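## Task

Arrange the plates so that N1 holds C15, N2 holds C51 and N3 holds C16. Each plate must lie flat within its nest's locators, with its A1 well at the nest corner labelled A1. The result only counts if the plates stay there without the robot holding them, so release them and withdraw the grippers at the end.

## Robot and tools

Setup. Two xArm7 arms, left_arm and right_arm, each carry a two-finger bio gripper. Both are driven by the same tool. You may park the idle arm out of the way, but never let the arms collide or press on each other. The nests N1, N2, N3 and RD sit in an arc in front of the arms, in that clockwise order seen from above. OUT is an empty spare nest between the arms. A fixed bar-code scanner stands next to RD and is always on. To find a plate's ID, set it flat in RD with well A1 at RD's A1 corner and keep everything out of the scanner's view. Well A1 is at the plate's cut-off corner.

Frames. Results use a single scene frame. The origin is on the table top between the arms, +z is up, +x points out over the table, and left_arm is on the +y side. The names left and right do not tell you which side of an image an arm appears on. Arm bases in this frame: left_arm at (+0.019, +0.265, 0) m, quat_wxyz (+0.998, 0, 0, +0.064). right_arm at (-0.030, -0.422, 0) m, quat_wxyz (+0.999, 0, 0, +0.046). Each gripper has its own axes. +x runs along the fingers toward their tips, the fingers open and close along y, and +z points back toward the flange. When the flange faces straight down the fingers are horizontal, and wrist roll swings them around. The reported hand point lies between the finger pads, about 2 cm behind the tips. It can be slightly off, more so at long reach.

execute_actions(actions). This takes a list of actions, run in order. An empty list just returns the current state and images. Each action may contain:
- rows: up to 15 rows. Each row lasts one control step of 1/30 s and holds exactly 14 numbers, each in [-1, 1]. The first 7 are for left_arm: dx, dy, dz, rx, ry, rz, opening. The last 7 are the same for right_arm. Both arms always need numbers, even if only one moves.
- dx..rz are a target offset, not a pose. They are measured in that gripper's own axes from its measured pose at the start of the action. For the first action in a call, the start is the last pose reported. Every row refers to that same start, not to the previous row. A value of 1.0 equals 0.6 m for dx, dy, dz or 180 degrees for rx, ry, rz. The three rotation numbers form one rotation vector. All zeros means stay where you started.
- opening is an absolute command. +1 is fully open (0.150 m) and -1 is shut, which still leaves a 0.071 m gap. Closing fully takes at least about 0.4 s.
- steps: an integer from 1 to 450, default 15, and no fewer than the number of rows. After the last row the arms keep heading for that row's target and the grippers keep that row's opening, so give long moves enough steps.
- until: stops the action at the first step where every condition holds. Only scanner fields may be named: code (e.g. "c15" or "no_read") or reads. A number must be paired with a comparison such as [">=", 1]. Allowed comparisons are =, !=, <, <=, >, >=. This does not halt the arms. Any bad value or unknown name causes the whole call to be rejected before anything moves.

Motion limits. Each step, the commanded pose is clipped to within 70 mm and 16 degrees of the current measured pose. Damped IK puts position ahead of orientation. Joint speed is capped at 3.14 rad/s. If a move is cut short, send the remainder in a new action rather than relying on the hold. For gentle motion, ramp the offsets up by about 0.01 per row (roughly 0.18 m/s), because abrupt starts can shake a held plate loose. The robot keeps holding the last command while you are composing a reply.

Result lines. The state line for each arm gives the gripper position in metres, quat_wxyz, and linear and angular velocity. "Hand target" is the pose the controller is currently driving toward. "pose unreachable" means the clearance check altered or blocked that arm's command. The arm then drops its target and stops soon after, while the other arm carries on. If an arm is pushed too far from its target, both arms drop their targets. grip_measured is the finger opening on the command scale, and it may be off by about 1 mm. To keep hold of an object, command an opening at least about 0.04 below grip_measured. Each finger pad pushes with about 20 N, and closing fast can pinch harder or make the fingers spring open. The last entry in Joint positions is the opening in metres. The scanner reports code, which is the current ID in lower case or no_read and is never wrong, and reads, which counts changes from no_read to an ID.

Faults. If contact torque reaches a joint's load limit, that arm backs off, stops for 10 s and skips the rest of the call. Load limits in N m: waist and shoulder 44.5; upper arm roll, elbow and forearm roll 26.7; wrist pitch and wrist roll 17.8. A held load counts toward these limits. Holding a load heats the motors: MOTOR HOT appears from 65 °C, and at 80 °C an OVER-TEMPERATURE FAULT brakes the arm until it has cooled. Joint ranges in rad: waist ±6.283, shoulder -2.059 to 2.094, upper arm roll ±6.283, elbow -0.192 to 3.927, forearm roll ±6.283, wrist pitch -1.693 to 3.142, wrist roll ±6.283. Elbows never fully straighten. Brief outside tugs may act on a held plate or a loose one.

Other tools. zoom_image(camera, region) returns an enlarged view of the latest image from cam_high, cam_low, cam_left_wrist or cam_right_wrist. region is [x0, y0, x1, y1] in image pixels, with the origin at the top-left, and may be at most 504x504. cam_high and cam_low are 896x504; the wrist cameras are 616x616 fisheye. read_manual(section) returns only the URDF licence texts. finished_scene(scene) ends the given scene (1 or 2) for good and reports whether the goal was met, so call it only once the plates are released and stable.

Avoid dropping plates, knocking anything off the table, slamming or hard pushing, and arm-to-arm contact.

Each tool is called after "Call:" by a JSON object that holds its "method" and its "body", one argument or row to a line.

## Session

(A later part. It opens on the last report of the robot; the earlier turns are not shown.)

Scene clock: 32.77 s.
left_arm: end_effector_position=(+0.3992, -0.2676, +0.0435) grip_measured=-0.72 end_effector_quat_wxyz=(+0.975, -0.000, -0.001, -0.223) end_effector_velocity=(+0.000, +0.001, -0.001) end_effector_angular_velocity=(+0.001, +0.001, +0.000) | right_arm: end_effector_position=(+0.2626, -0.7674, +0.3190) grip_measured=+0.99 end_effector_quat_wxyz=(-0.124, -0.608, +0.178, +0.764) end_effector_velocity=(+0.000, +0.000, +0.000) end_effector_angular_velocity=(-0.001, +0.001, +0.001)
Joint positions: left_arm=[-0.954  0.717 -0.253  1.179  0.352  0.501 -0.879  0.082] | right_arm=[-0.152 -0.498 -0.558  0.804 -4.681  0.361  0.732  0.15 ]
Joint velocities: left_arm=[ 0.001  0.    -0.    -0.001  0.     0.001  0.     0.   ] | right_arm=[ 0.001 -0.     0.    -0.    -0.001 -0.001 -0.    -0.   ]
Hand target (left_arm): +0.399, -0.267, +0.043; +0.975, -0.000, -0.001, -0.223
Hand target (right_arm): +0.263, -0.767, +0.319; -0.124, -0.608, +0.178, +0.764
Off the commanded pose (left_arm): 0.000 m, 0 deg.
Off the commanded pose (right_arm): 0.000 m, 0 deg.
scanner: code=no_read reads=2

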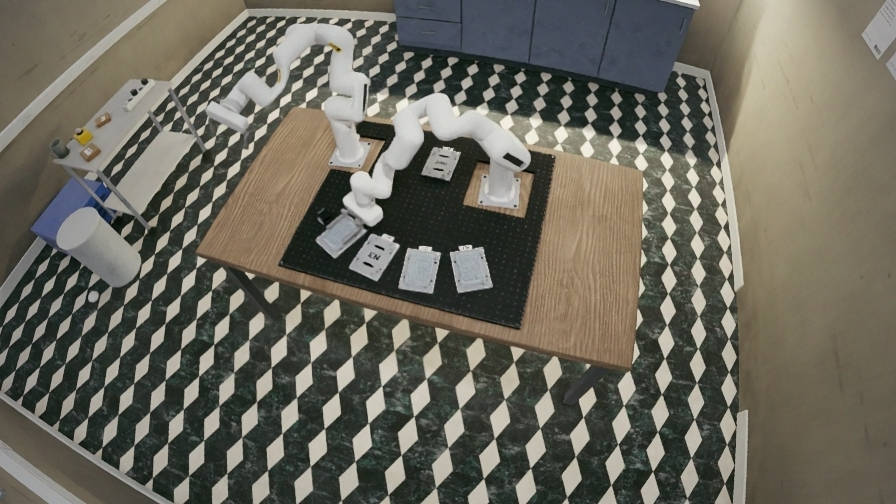

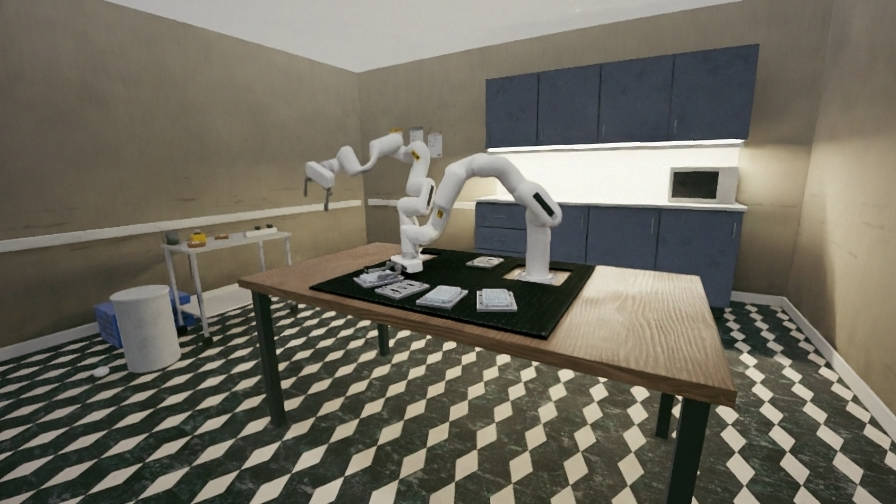

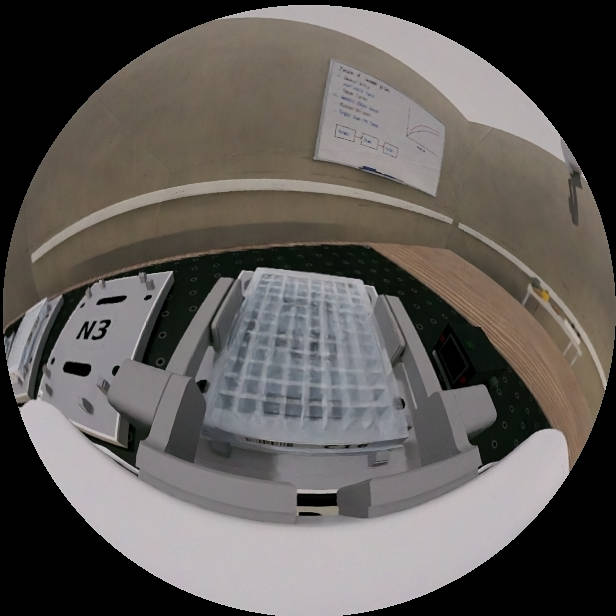

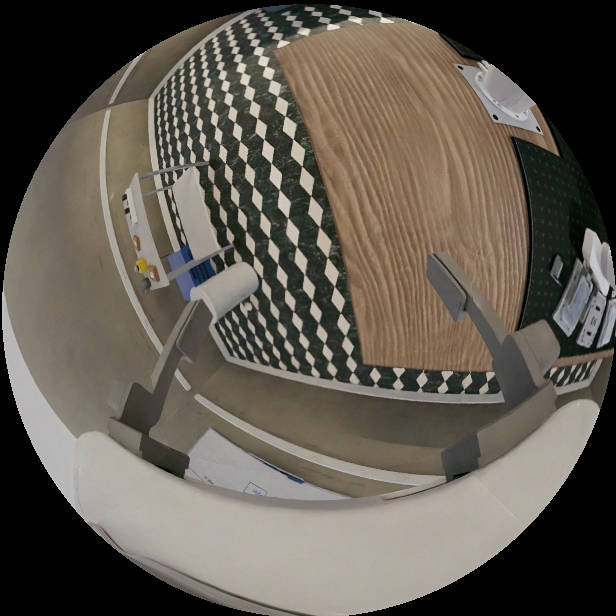

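Call:
{"method": "execute_actions", "body": {
  "actions": [
    {"rows": [[0,0,0.005,0,0,0,-0.8,0,0,0,0,0,0,1],[0,0,0.012,0,0,0,-0.8,0,0,0,0,0,0,1],[0,0,0.022,0,0,0,-0.8,0,0,0,0,0,0,1],[0,0,0.034,0,0,0,-0.8,0,0,0,0,0,0,1],[0,0,0.048,0,0,0,-0.8,0,0,0,0,0,0,1],[0,0,0.062,0,0,0,-0.8,0,0,0,0,0,0,1],[0,0,0.07,0,0,0,-0.8,0,0,0,0,0,0,1]], "steps": 13},
    {"rows": [[-0.0025,0.0187,0,0,0,0.0061,-0.8,0,0,0,0,0,0,1],[-0.005,0.0373,0,0,0,0.0123,-0.8,0,0,0,0,0,0,1],[-0.0075,0.056,0,0,0,0.0184,-0.8,0,0,0,0,0,0,1],[-0.01,0.0746,0,0,0,0.0246,-0.8,0,0,0,0,0,0,1],[-0.0125,0.0933,0,0,0,0.0307,-0.8,0,0,0,0,0,0,1],[-0.015,0.112,0,0,0,0.0368,-0.8,0,0,0,0,0,0,1],[-0.0175,0.1306,0,0,0,0.043,-0.8,0,0,0,0,0,0,1],[-0.02,0.1493,0,0,0,0.0491,-0.8,0,0,0,0,0,0,1],[-0.0225,0.1679,0,0,0,0.0553,-0.8,0,0,0,0,0,0,1],[-0.025,0.1866,0,0,0,0.0614,-0.8,0,0,0,0,0,0,1],[-0.0275,0.2053,0,0,0,0.0675,-0.8,0,0,0,0,0,0,1],[-0.03,0.2239,0,0,0,0.0737,-0.8,0,0,0,0,0,0,1],[-0.0325,0.2426,0,0,0,0.0798,-0.8,0,0,0,0,0,0,1],[-0.035,0.2612,0,0,0,0.086,-0.8,0,0,0,0,0,0,1],[-0.0375,0.2799,0,0,0,0.0921,-0.8,0,0,0,0,0,0,1]], "steps": 26}
  ]
}}

Scene clock: 34.40 s.
left_arm: end_effector_position=(+0.4507, -0.1083, +0.0857) grip_measured=-0.72 end_effector_quat_wxyz=(+0.997, -0.002, -0.002, -0.081) end_effector_velocity=(+0.005, +0.010, -0.002) end_effector_angular_velocity=(+0.008, +0.001, +0.019) | right_arm: end_effector_position=(+0.2626, -0.7674, +0.3190) grip_measured=+0.99 end_effector_quat_wxyz=(-0.124, -0.608, +0.178, +0.764) end_effector_velocity=(+0.000, +0.000, -0.000) end_effector_angular_velocity=(-0.001, +0.001, +0.001)
Joint positions: left_arm=[-0.765  0.427 -0.226  0.832  0.229  0.418 -0.89   0.082] | right_arm=[-0.152 -0.498 -0.558  0.804 -4.681  0.361  0.732  0.15 ]
Joint velocities: left_arm=[ 0.008 -0.001  0.011 -0.005 -0.001  0.001 -0.002  0.   ] | right_arm=[ 0.001  0.001  0.    -0.001 -0.    -0.    -0.001  0.   ]
Hand target (left_arm): +0.451, -0.107, +0.086; +0.997, -0.002, -0.002, -0.080
Hand target (right_arm): +0.263, -0.767, +0.319; -0.124, -0.608, +0.178, +0.764
Off the commanded pose (left_arm): 0.002 m, 0 deg.
Off the commanded pose (right_arm): 0.000 m, 0 deg.
scanner: code=no_read reads=2

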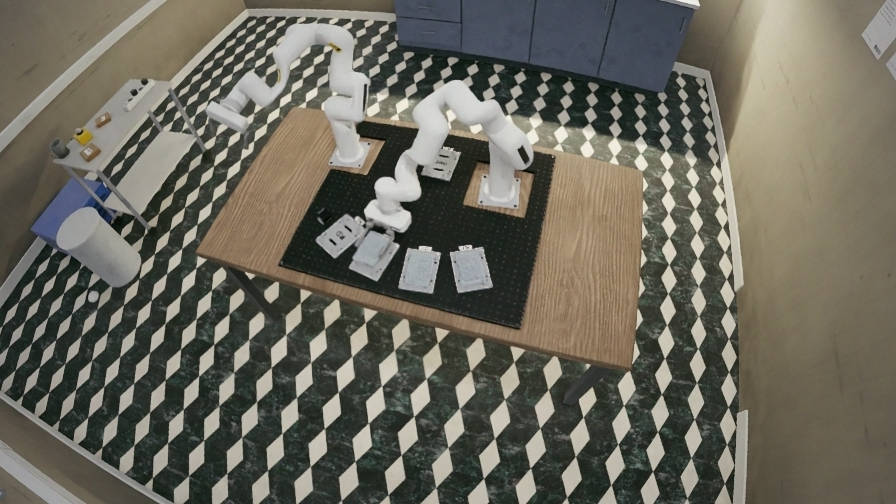

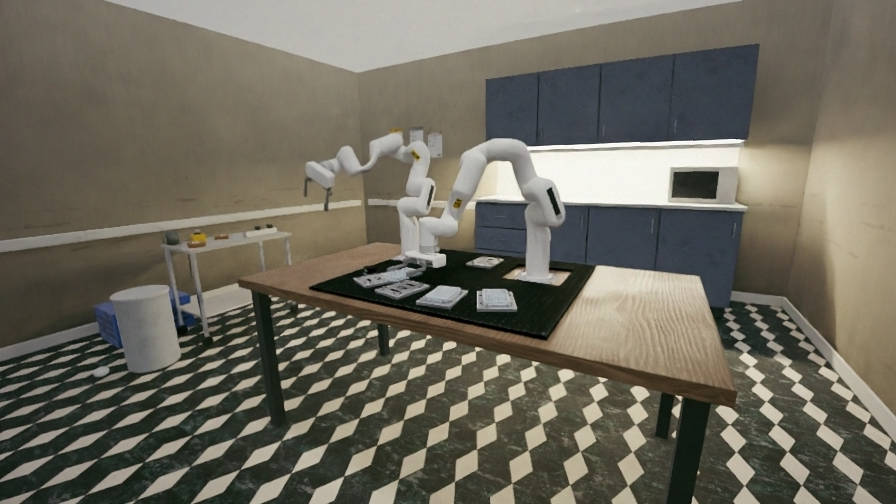

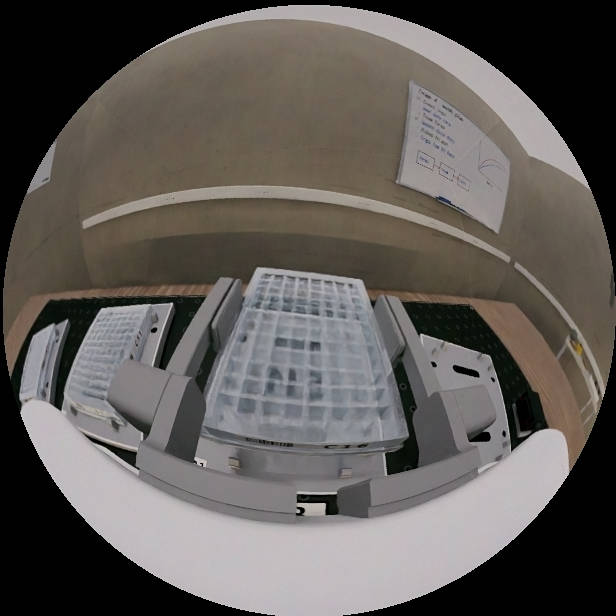

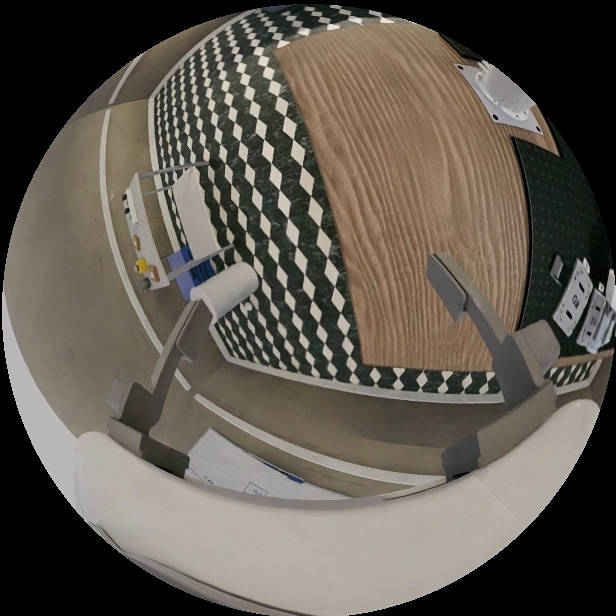

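Call:
{"method": "execute_actions", "body": {
  "actions": [
    {"rows": [[0.0017,0.0032,-0.01,0.0013,0.0013,0,-0.8,0,0,0,0,0,0,1],[0.0017,0.0032,-0.022,0.0013,0.0013,0,-0.8,0,0,0,0,0,0,1],[0.0017,0.0032,-0.034,0.0013,0.0013,0,-0.8,0,0,0,0,0,0,1],[0.0017,0.0032,-0.044,0.0013,0.0013,0,-0.8,0,0,0,0,0,0,1],[0.0017,0.0032,-0.046,0.0013,0.0013,0,-0.8,0,0,0,0,0,0,1],[0.0017,0.0032,-0.046,0.0013,0.0013,0,-0.8,0,0,0,0,0,0,1],[0.0017,0.0032,-0.046,0.0013,0.0013,0,-0.8,0,0,0,0,0,0,1],[0.0017,0.0032,-0.046,0.0013,0.0013,0,-0.8,0,0,0,0,0,0,1],[0.0017,0.0032,-0.046,0.0013,0.0013,0,-0.8,0,0,0,0,0,0,1],[0.0017,0.0032,-0.051,0.0013,0.0013,0,-0.8,0,0,0,0,0,0,1],[0.0017,0.0032,-0.056,0.0013,0.0013,0,-0.8,0,0,0,0,0,0,1],[0.0017,0.0032,-0.061,0.0013,0.0013,0,-0.8,0,0,0,0,0,0,1],[0.0017,0.0032,-0.066,0.0013,0.0013,0,-0.8,0,0,0,0,0,0,1],[0.0017,0.0032,-0.0712,0.0013,0.0013,0,-0.8,0,0,0,0,0,0,1]], "steps": 24}
  ]
}}

Scene clock: 35.43 s.
left_arm: end_effector_position=(+0.4523, -0.1070, +0.0434) grip_measured=-0.72 end_effector_quat_wxyz=(+0.997, -0.000, +0.000, -0.081) end_effector_velocity=(-0.000, -0.000, -0.000) end_effector_angular_velocity=(+0.000, -0.000, -0.001) | right_arm: end_effector_position=(+0.2626, -0.7674, +0.3190) grip_measured=+0.99 end_effector_quat_wxyz=(-0.124, -0.608, +0.178, +0.764) end_effector_velocity=(+0.000, +0.000, +0.000) end_effector_angular_velocity=(+0.001, -0.000, -0.000)
Joint positions: left_arm=[-0.8    0.55  -0.174  0.861  0.282  0.33  -0.927  0.082] | right_arm=[-0.152 -0.498 -0.558  0.804 -4.681  0.361  0.732  0.15 ]
Joint velocities: left_arm=[-0.001  0.001  0.001  0.     0.    -0.001 -0.    -0.   ] | right_arm=[ 0.    -0.     0.     0.     0.    -0.     0.001 -0.   ]
Hand target (left_arm): +0.452, -0.107, +0.043; +0.997, -0.000, +0.000, -0.081
Hand target (right_arm): +0.263, -0.767, +0.319; -0.124, -0.608, +0.178, +0.764
Off the commanded pose (left_arm): 0.000 m, 0 deg.
Off the commanded pose (right_arm): 0.000 m, 0 deg.
scanner: code=no_read reads=2

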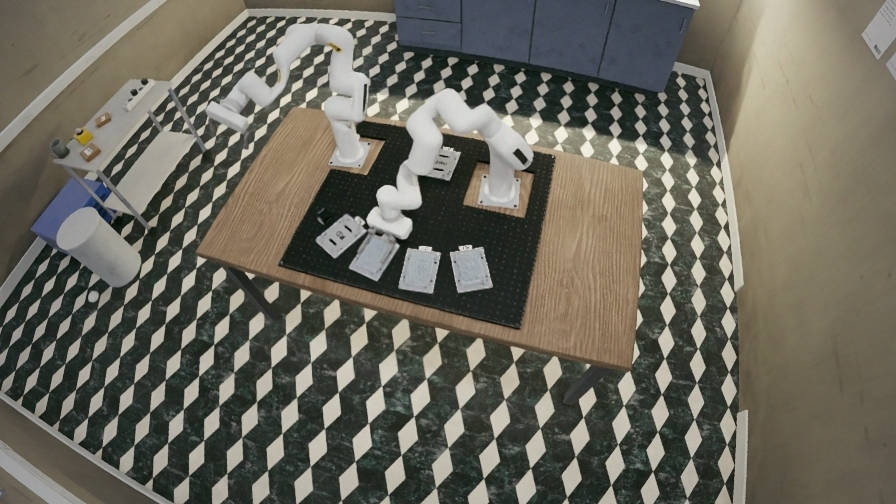

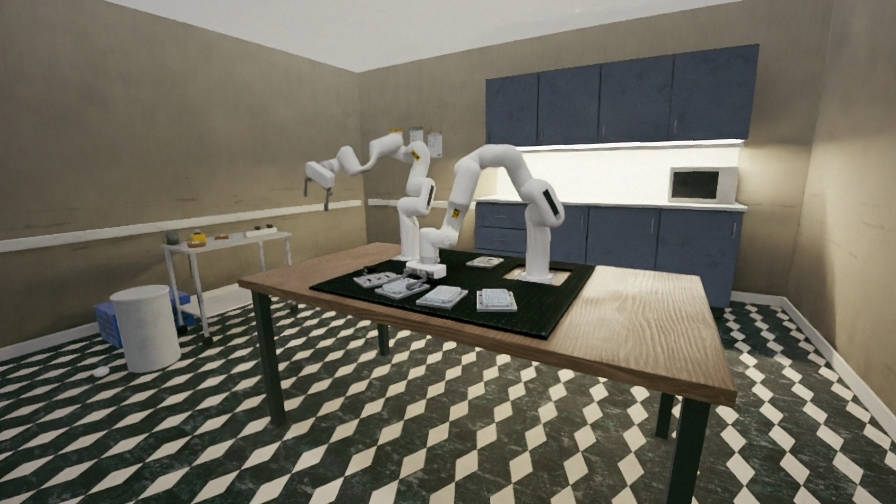

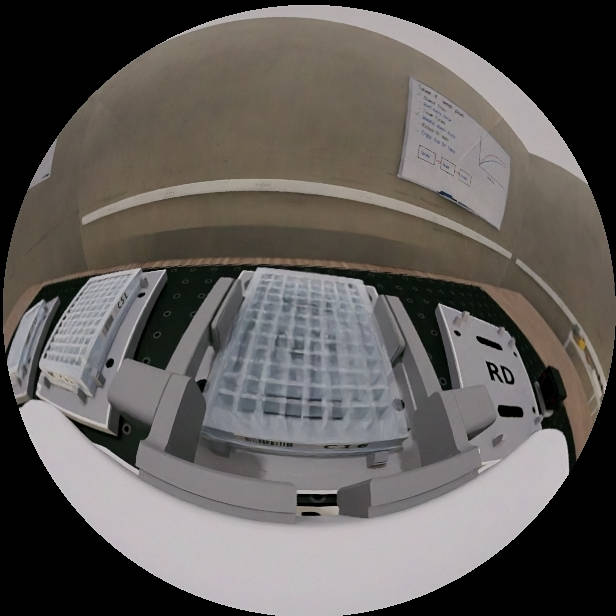

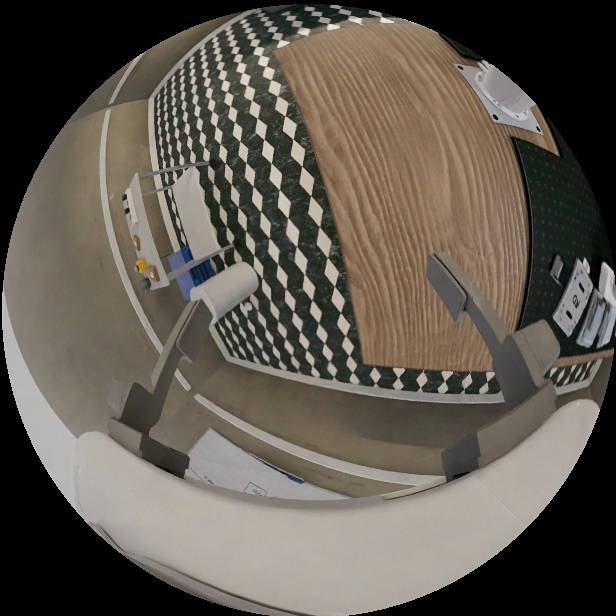

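Call:
{"method": "execute_actions", "body": {
  "actions": [
    {"rows": [[0,0,0,0,0,0,-0.6,0,0,0,0,0,0,1],[0,0,0,0,0,0,-0.45,0,0,0,0,0,0,1],[0,0,0,0,0,0,-0.3,0,0,0,0,0,0,1]], "steps": 9},
    {"rows": [[0,0,0.02,0,0,0,-0.3,0,0,0,0,0,0,1],[0,0,0.05,0,0,0,-0.3,0,0,0,0,0,0,1],[0,0,0.097,0,0,0,-0.3,0,0,0,0,0,0,1]], "steps": 14}
  ]
}}

Call:
{"method": "zoom_image", "body": {
  "camera": "cam_left_wrist",
  "region": [170, 300, 430, 510]
}}

Scene clock: 36.37 s.
left_arm: end_effector_position=(+0.4517, -0.1059, +0.0999) grip_measured=-0.30 end_effector_quat_wxyz=(+0.997, +0.001, +0.001, -0.081) end_effector_velocity=(-0.002, -0.001, -0.002) end_effector_angular_velocity=(+0.004, +0.009, -0.004) | right_arm: end_effector_position=(+0.2626, -0.7674, +0.3190) grip_measured=+0.99 end_effector_quat_wxyz=(-0.124, -0.608, +0.178, +0.764) end_effector_velocity=(+0.000, +0.001, -0.001) end_effector_angular_velocity=(+0.002, +0.001, +0.000)
Joint positions: left_arm=[-0.751  0.383 -0.241  0.827  0.2    0.465 -0.865  0.099] | right_arm=[-0.152 -0.498 -0.558  0.804 -4.681  0.361  0.732  0.15 ]
Joint velocities: left_arm=[ 0.002  0.003 -0.005  0.001 -0.007  0.008  0.007  0.   ] | right_arm=[ 0.001  0.001  0.    -0.001  0.001  0.     0.001 -0.   ]
Hand target (left_arm): +0.452, -0.107, +0.101; +0.997, -0.000, +0.000, -0.081
Hand target (right_arm): +0.263, -0.767, +0.319; -0.124, -0.608, +0.178, +0.764
Off the commanded pose (left_arm): 0.002 m, 0 deg.
Off the commanded pose (right_arm): 0.000 m, 0 deg.
scanner: code=no_read reads=2

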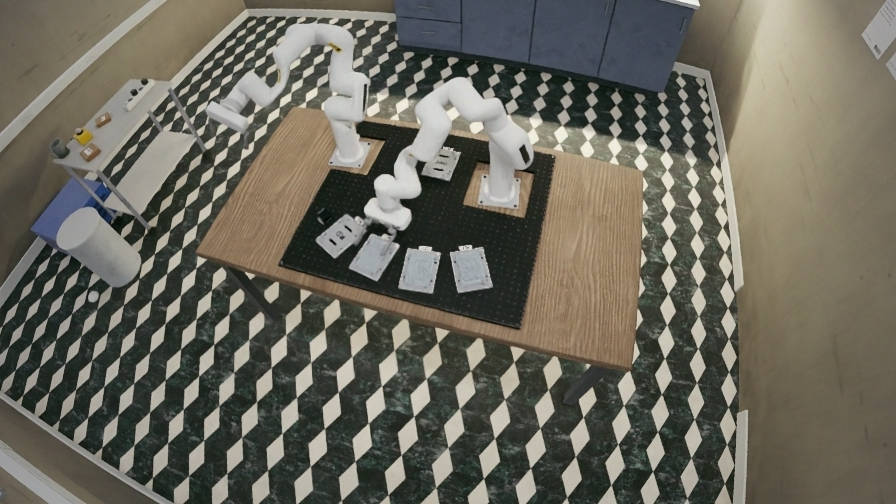

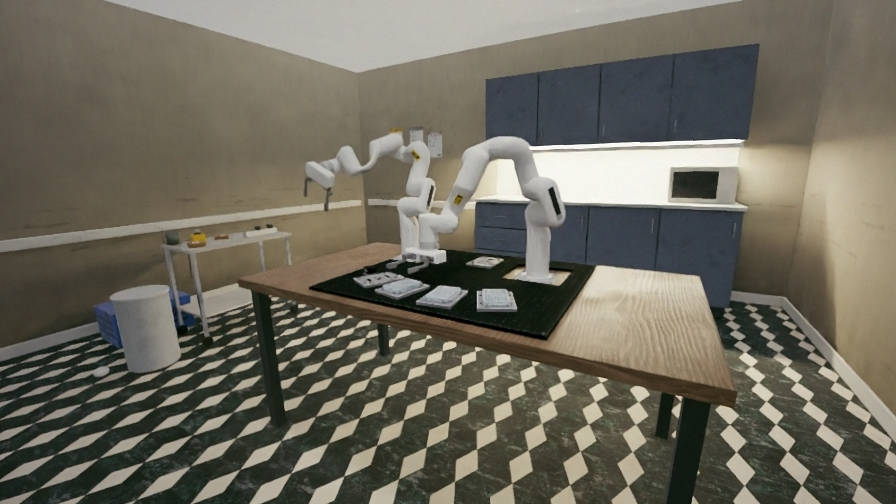

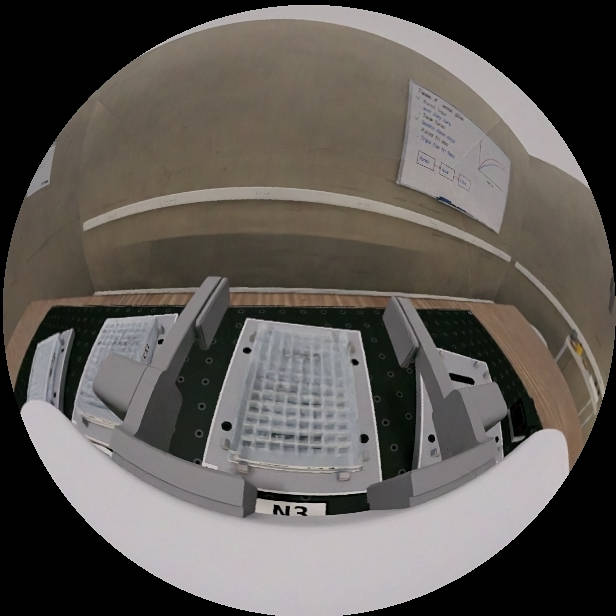

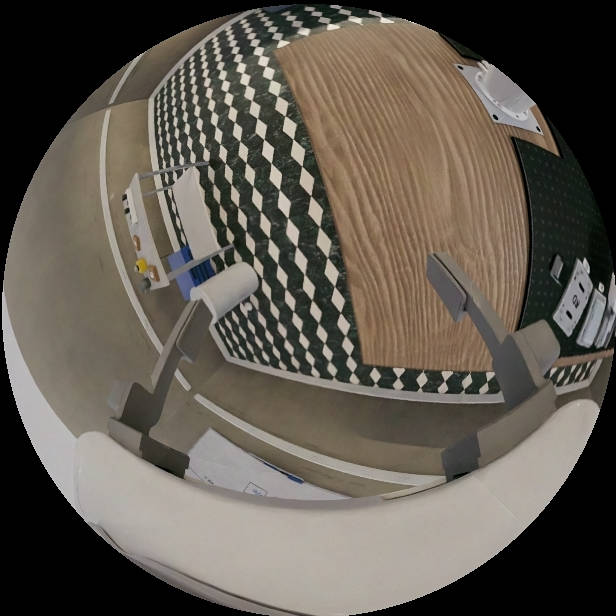

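Region (170, 300, 430, 510) of cam_left_wrist's 616x616 image, scaled by 1.938, with more detail than that image has; it fills the top 407 rows of this view, and the rest is white.

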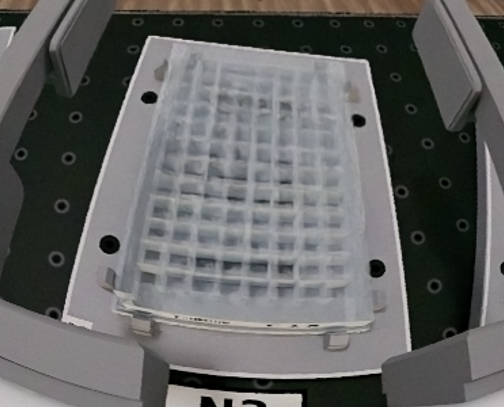

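Call:
{"method": "execute_actions", "body": {
  "actions": []
}}

Scene clock: 36.57 s.
left_arm: end_effector_position=(+0.4519, -0.1066, +0.1009) grip_measured=-0.30 end_effector_quat_wxyz=(+0.997, +0.000, +0.000, -0.081) end_effector_velocity=(+0.001, -0.001, +0.003) end_effector_angular_velocity=(-0.003, -0.003, +0.001) | right_arm: end_effector_position=(+0.2626, -0.7674, +0.3190) grip_measured=+0.99 end_effector_quat_wxyz=(-0.124, -0.608, +0.178, +0.764) end_effector_velocity=(+0.000, +0.000, -0.000) end_effector_angular_velocity=(+0.001, +0.001, +0.000)
Joint positions: left_arm=[-0.751  0.382 -0.242  0.828  0.2    0.465 -0.864  0.099] | right_arm=[-0.152 -0.498 -0.558  0.804 -4.681  0.361  0.732  0.15 ]
Joint velocities: left_arm=[ 0.001 -0.004 -0.001  0.001 -0.001  0.001  0.    -0.   ] | right_arm=[ 0.     0.001 -0.    -0.    -0.     0.     0.001  0.   ]
Hand target (left_arm): +0.452, -0.107, +0.101; +0.997, -0.000, +0.000, -0.081
Hand target (right_arm): +0.263, -0.767, +0.319; -0.124, -0.608, +0.178, +0.764
Off the commanded pose (left_arm): 0.001 m, 0 deg.
Off the commanded pose (right_arm): 0.000 m, 0 deg.
scanner: code=no_read reads=2

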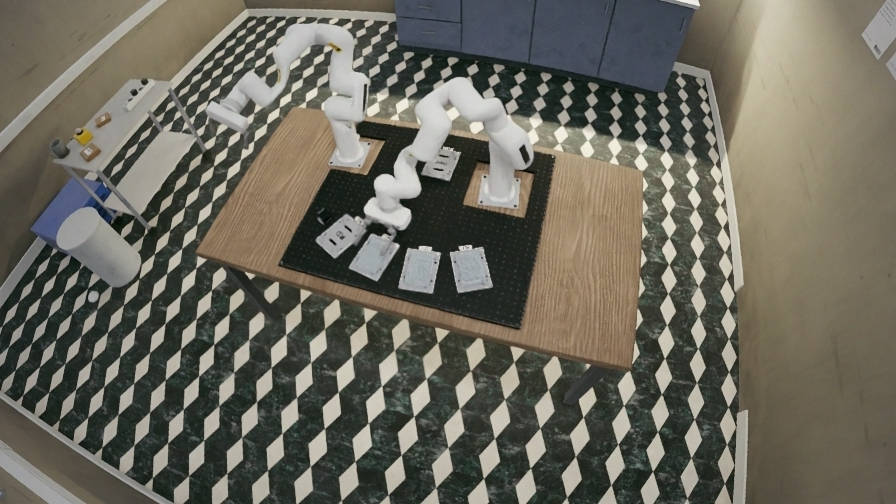

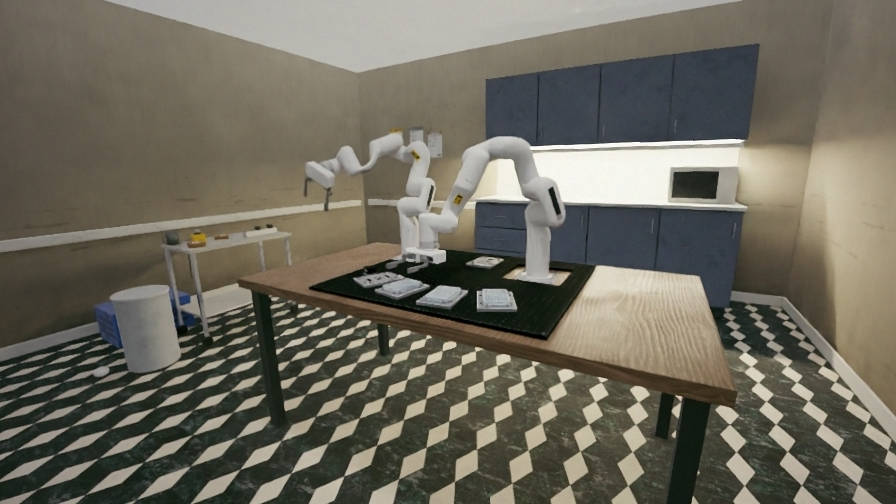

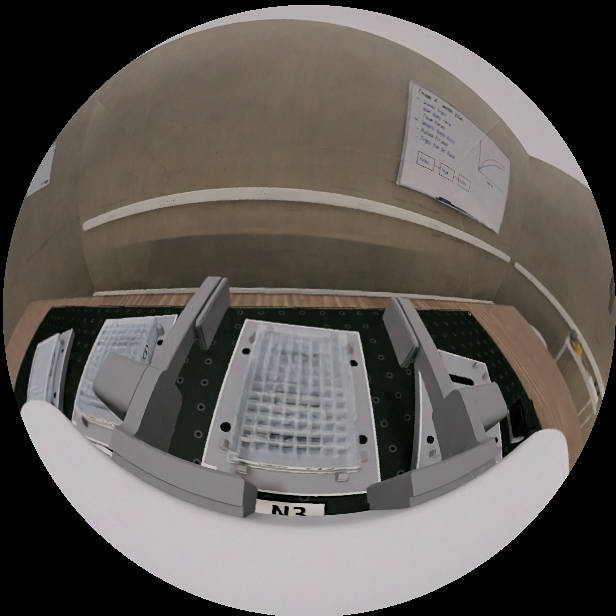

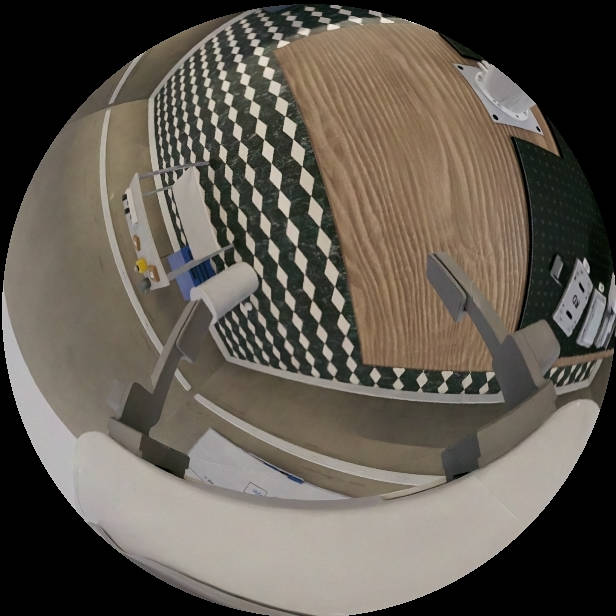

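The plates are all in place, so I'll lift the left arm clear before ending the scene.

Call:
{"method": "execute_actions", "body": {
  "actions": [
    {"rows": [[-0.02,0,0.03,0,0,0,-0.3,0,0,0,0,0,0,1],[-0.04,0,0.06,0,0,0,-0.3,0,0,0,0,0,0,1],[-0.06,0,0.09,0,0,0,-0.3,0,0,0,0,0,0,1],[-0.08,0,0.12,0,0,0,-0.3,0,0,0,0,0,0,1],[-0.1,0,0.15,0,0,0,-0.3,0,0,0,0,0,0,1],[-0.12,0,0.18,0,0,0,-0.3,0,0,0,0,0,0,1]], "steps": 25}
  ]
}}

Scene clock: 37.53 s.
left_arm: end_effector_position=(+0.3810, -0.0944, +0.2079) grip_measured=-0.30 end_effector_quat_wxyz=(+0.997, +0.001, +0.000, -0.081) end_effector_velocity=(-0.001, -0.002, +0.003) end_effector_angular_velocity=(-0.004, -0.005, -0.004) | right_arm: end_effector_position=(+0.2626, -0.7674, +0.3190) grip_measured=+0.99 end_effector_quat_wxyz=(-0.124, -0.608, +0.178, +0.764) end_effector_velocity=(-0.000, -0.000, -0.000) end_effector_angular_velocity=(-0.001, +0.001, -0.000)
Joint positions: left_arm=[-0.782 -0.046 -0.346  0.674 -0.023  0.719 -0.821  0.099] | right_arm=[-0.152 -0.498 -0.558  0.804 -4.681  0.361  0.732  0.15 ]
Joint velocities: left_arm=[-0.003 -0.006 -0.002  0.001 -0.001  0.001  0.    -0.   ] | right_arm=[-0.     0.001 -0.     0.     0.     0.    -0.001  0.   ]
Hand target (left_arm): +0.381, -0.095, +0.208; +0.997, +0.001, +0.000, -0.081
Hand target (right_arm): +0.263, -0.767, +0.319; -0.124, -0.608, +0.178, +0.764
Off the commanded pose (left_arm): 0.001 m, 0 deg.
Off the commanded pose (right_arm): 0.000 m, 0 deg.
scanner: code=no_read reads=2

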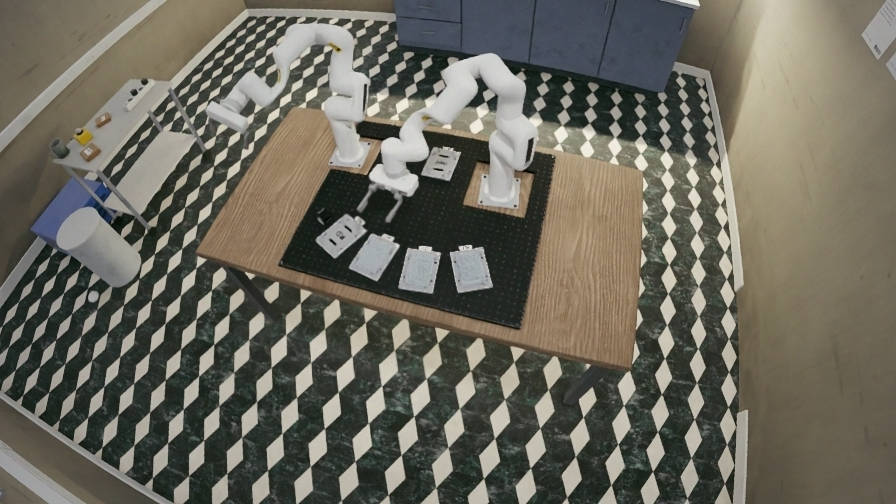

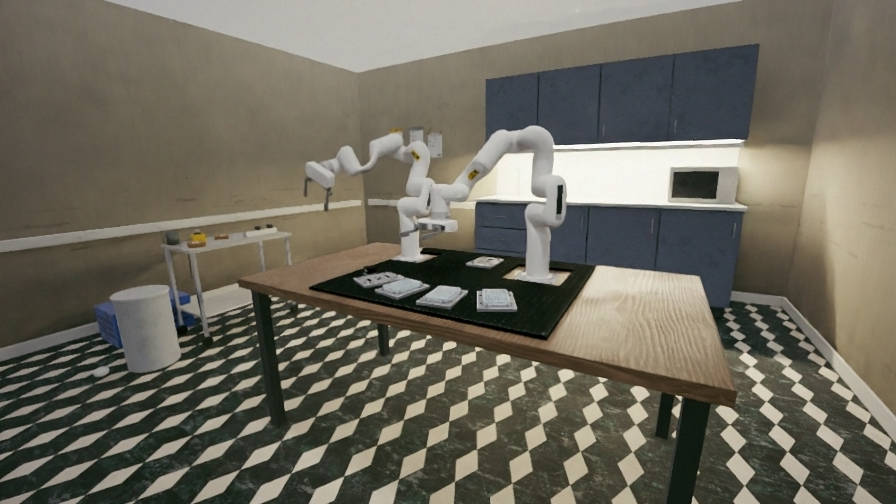

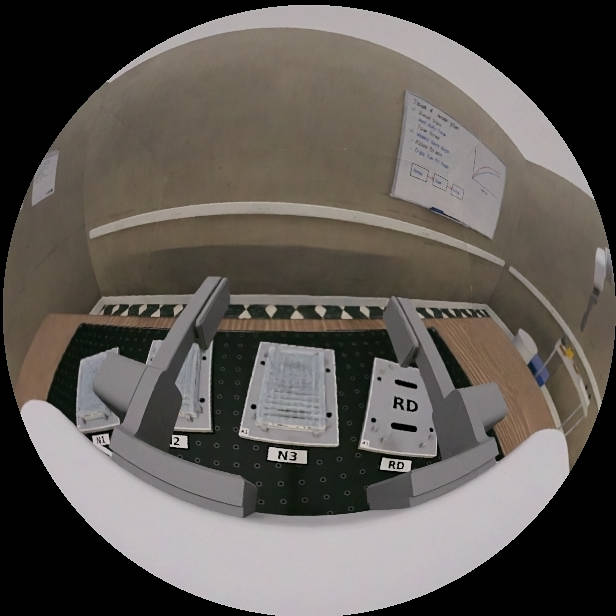

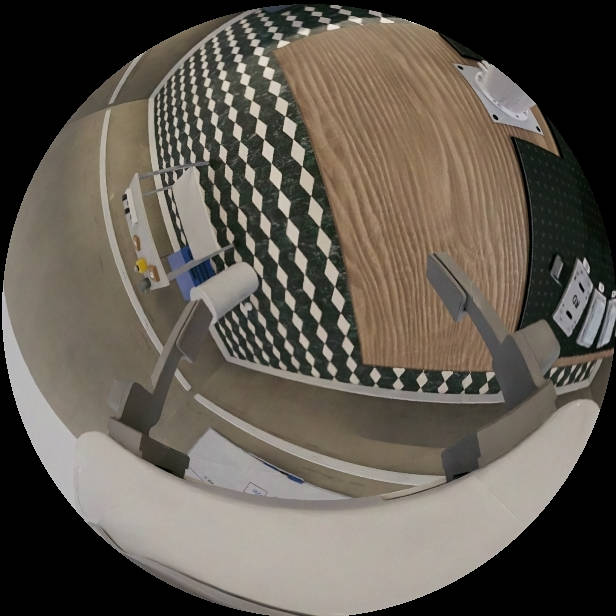

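Call:
{"method": "zoom_image", "body": {
  "camera": "cam_high",
  "region": [300, 200, 520, 310]
}}

Region (300, 200, 520, 310) of cam_high's 896x504 image, scaled by 2.291, with more detail than that image has.

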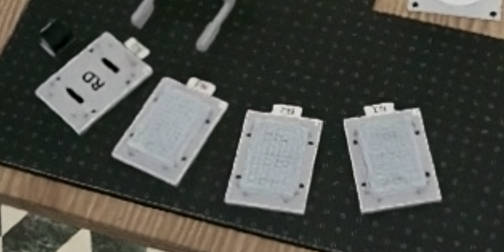

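Call:
{"method": "finished_scene", "body": {
  "scene": 2
}}

The scene is finished: the task was done.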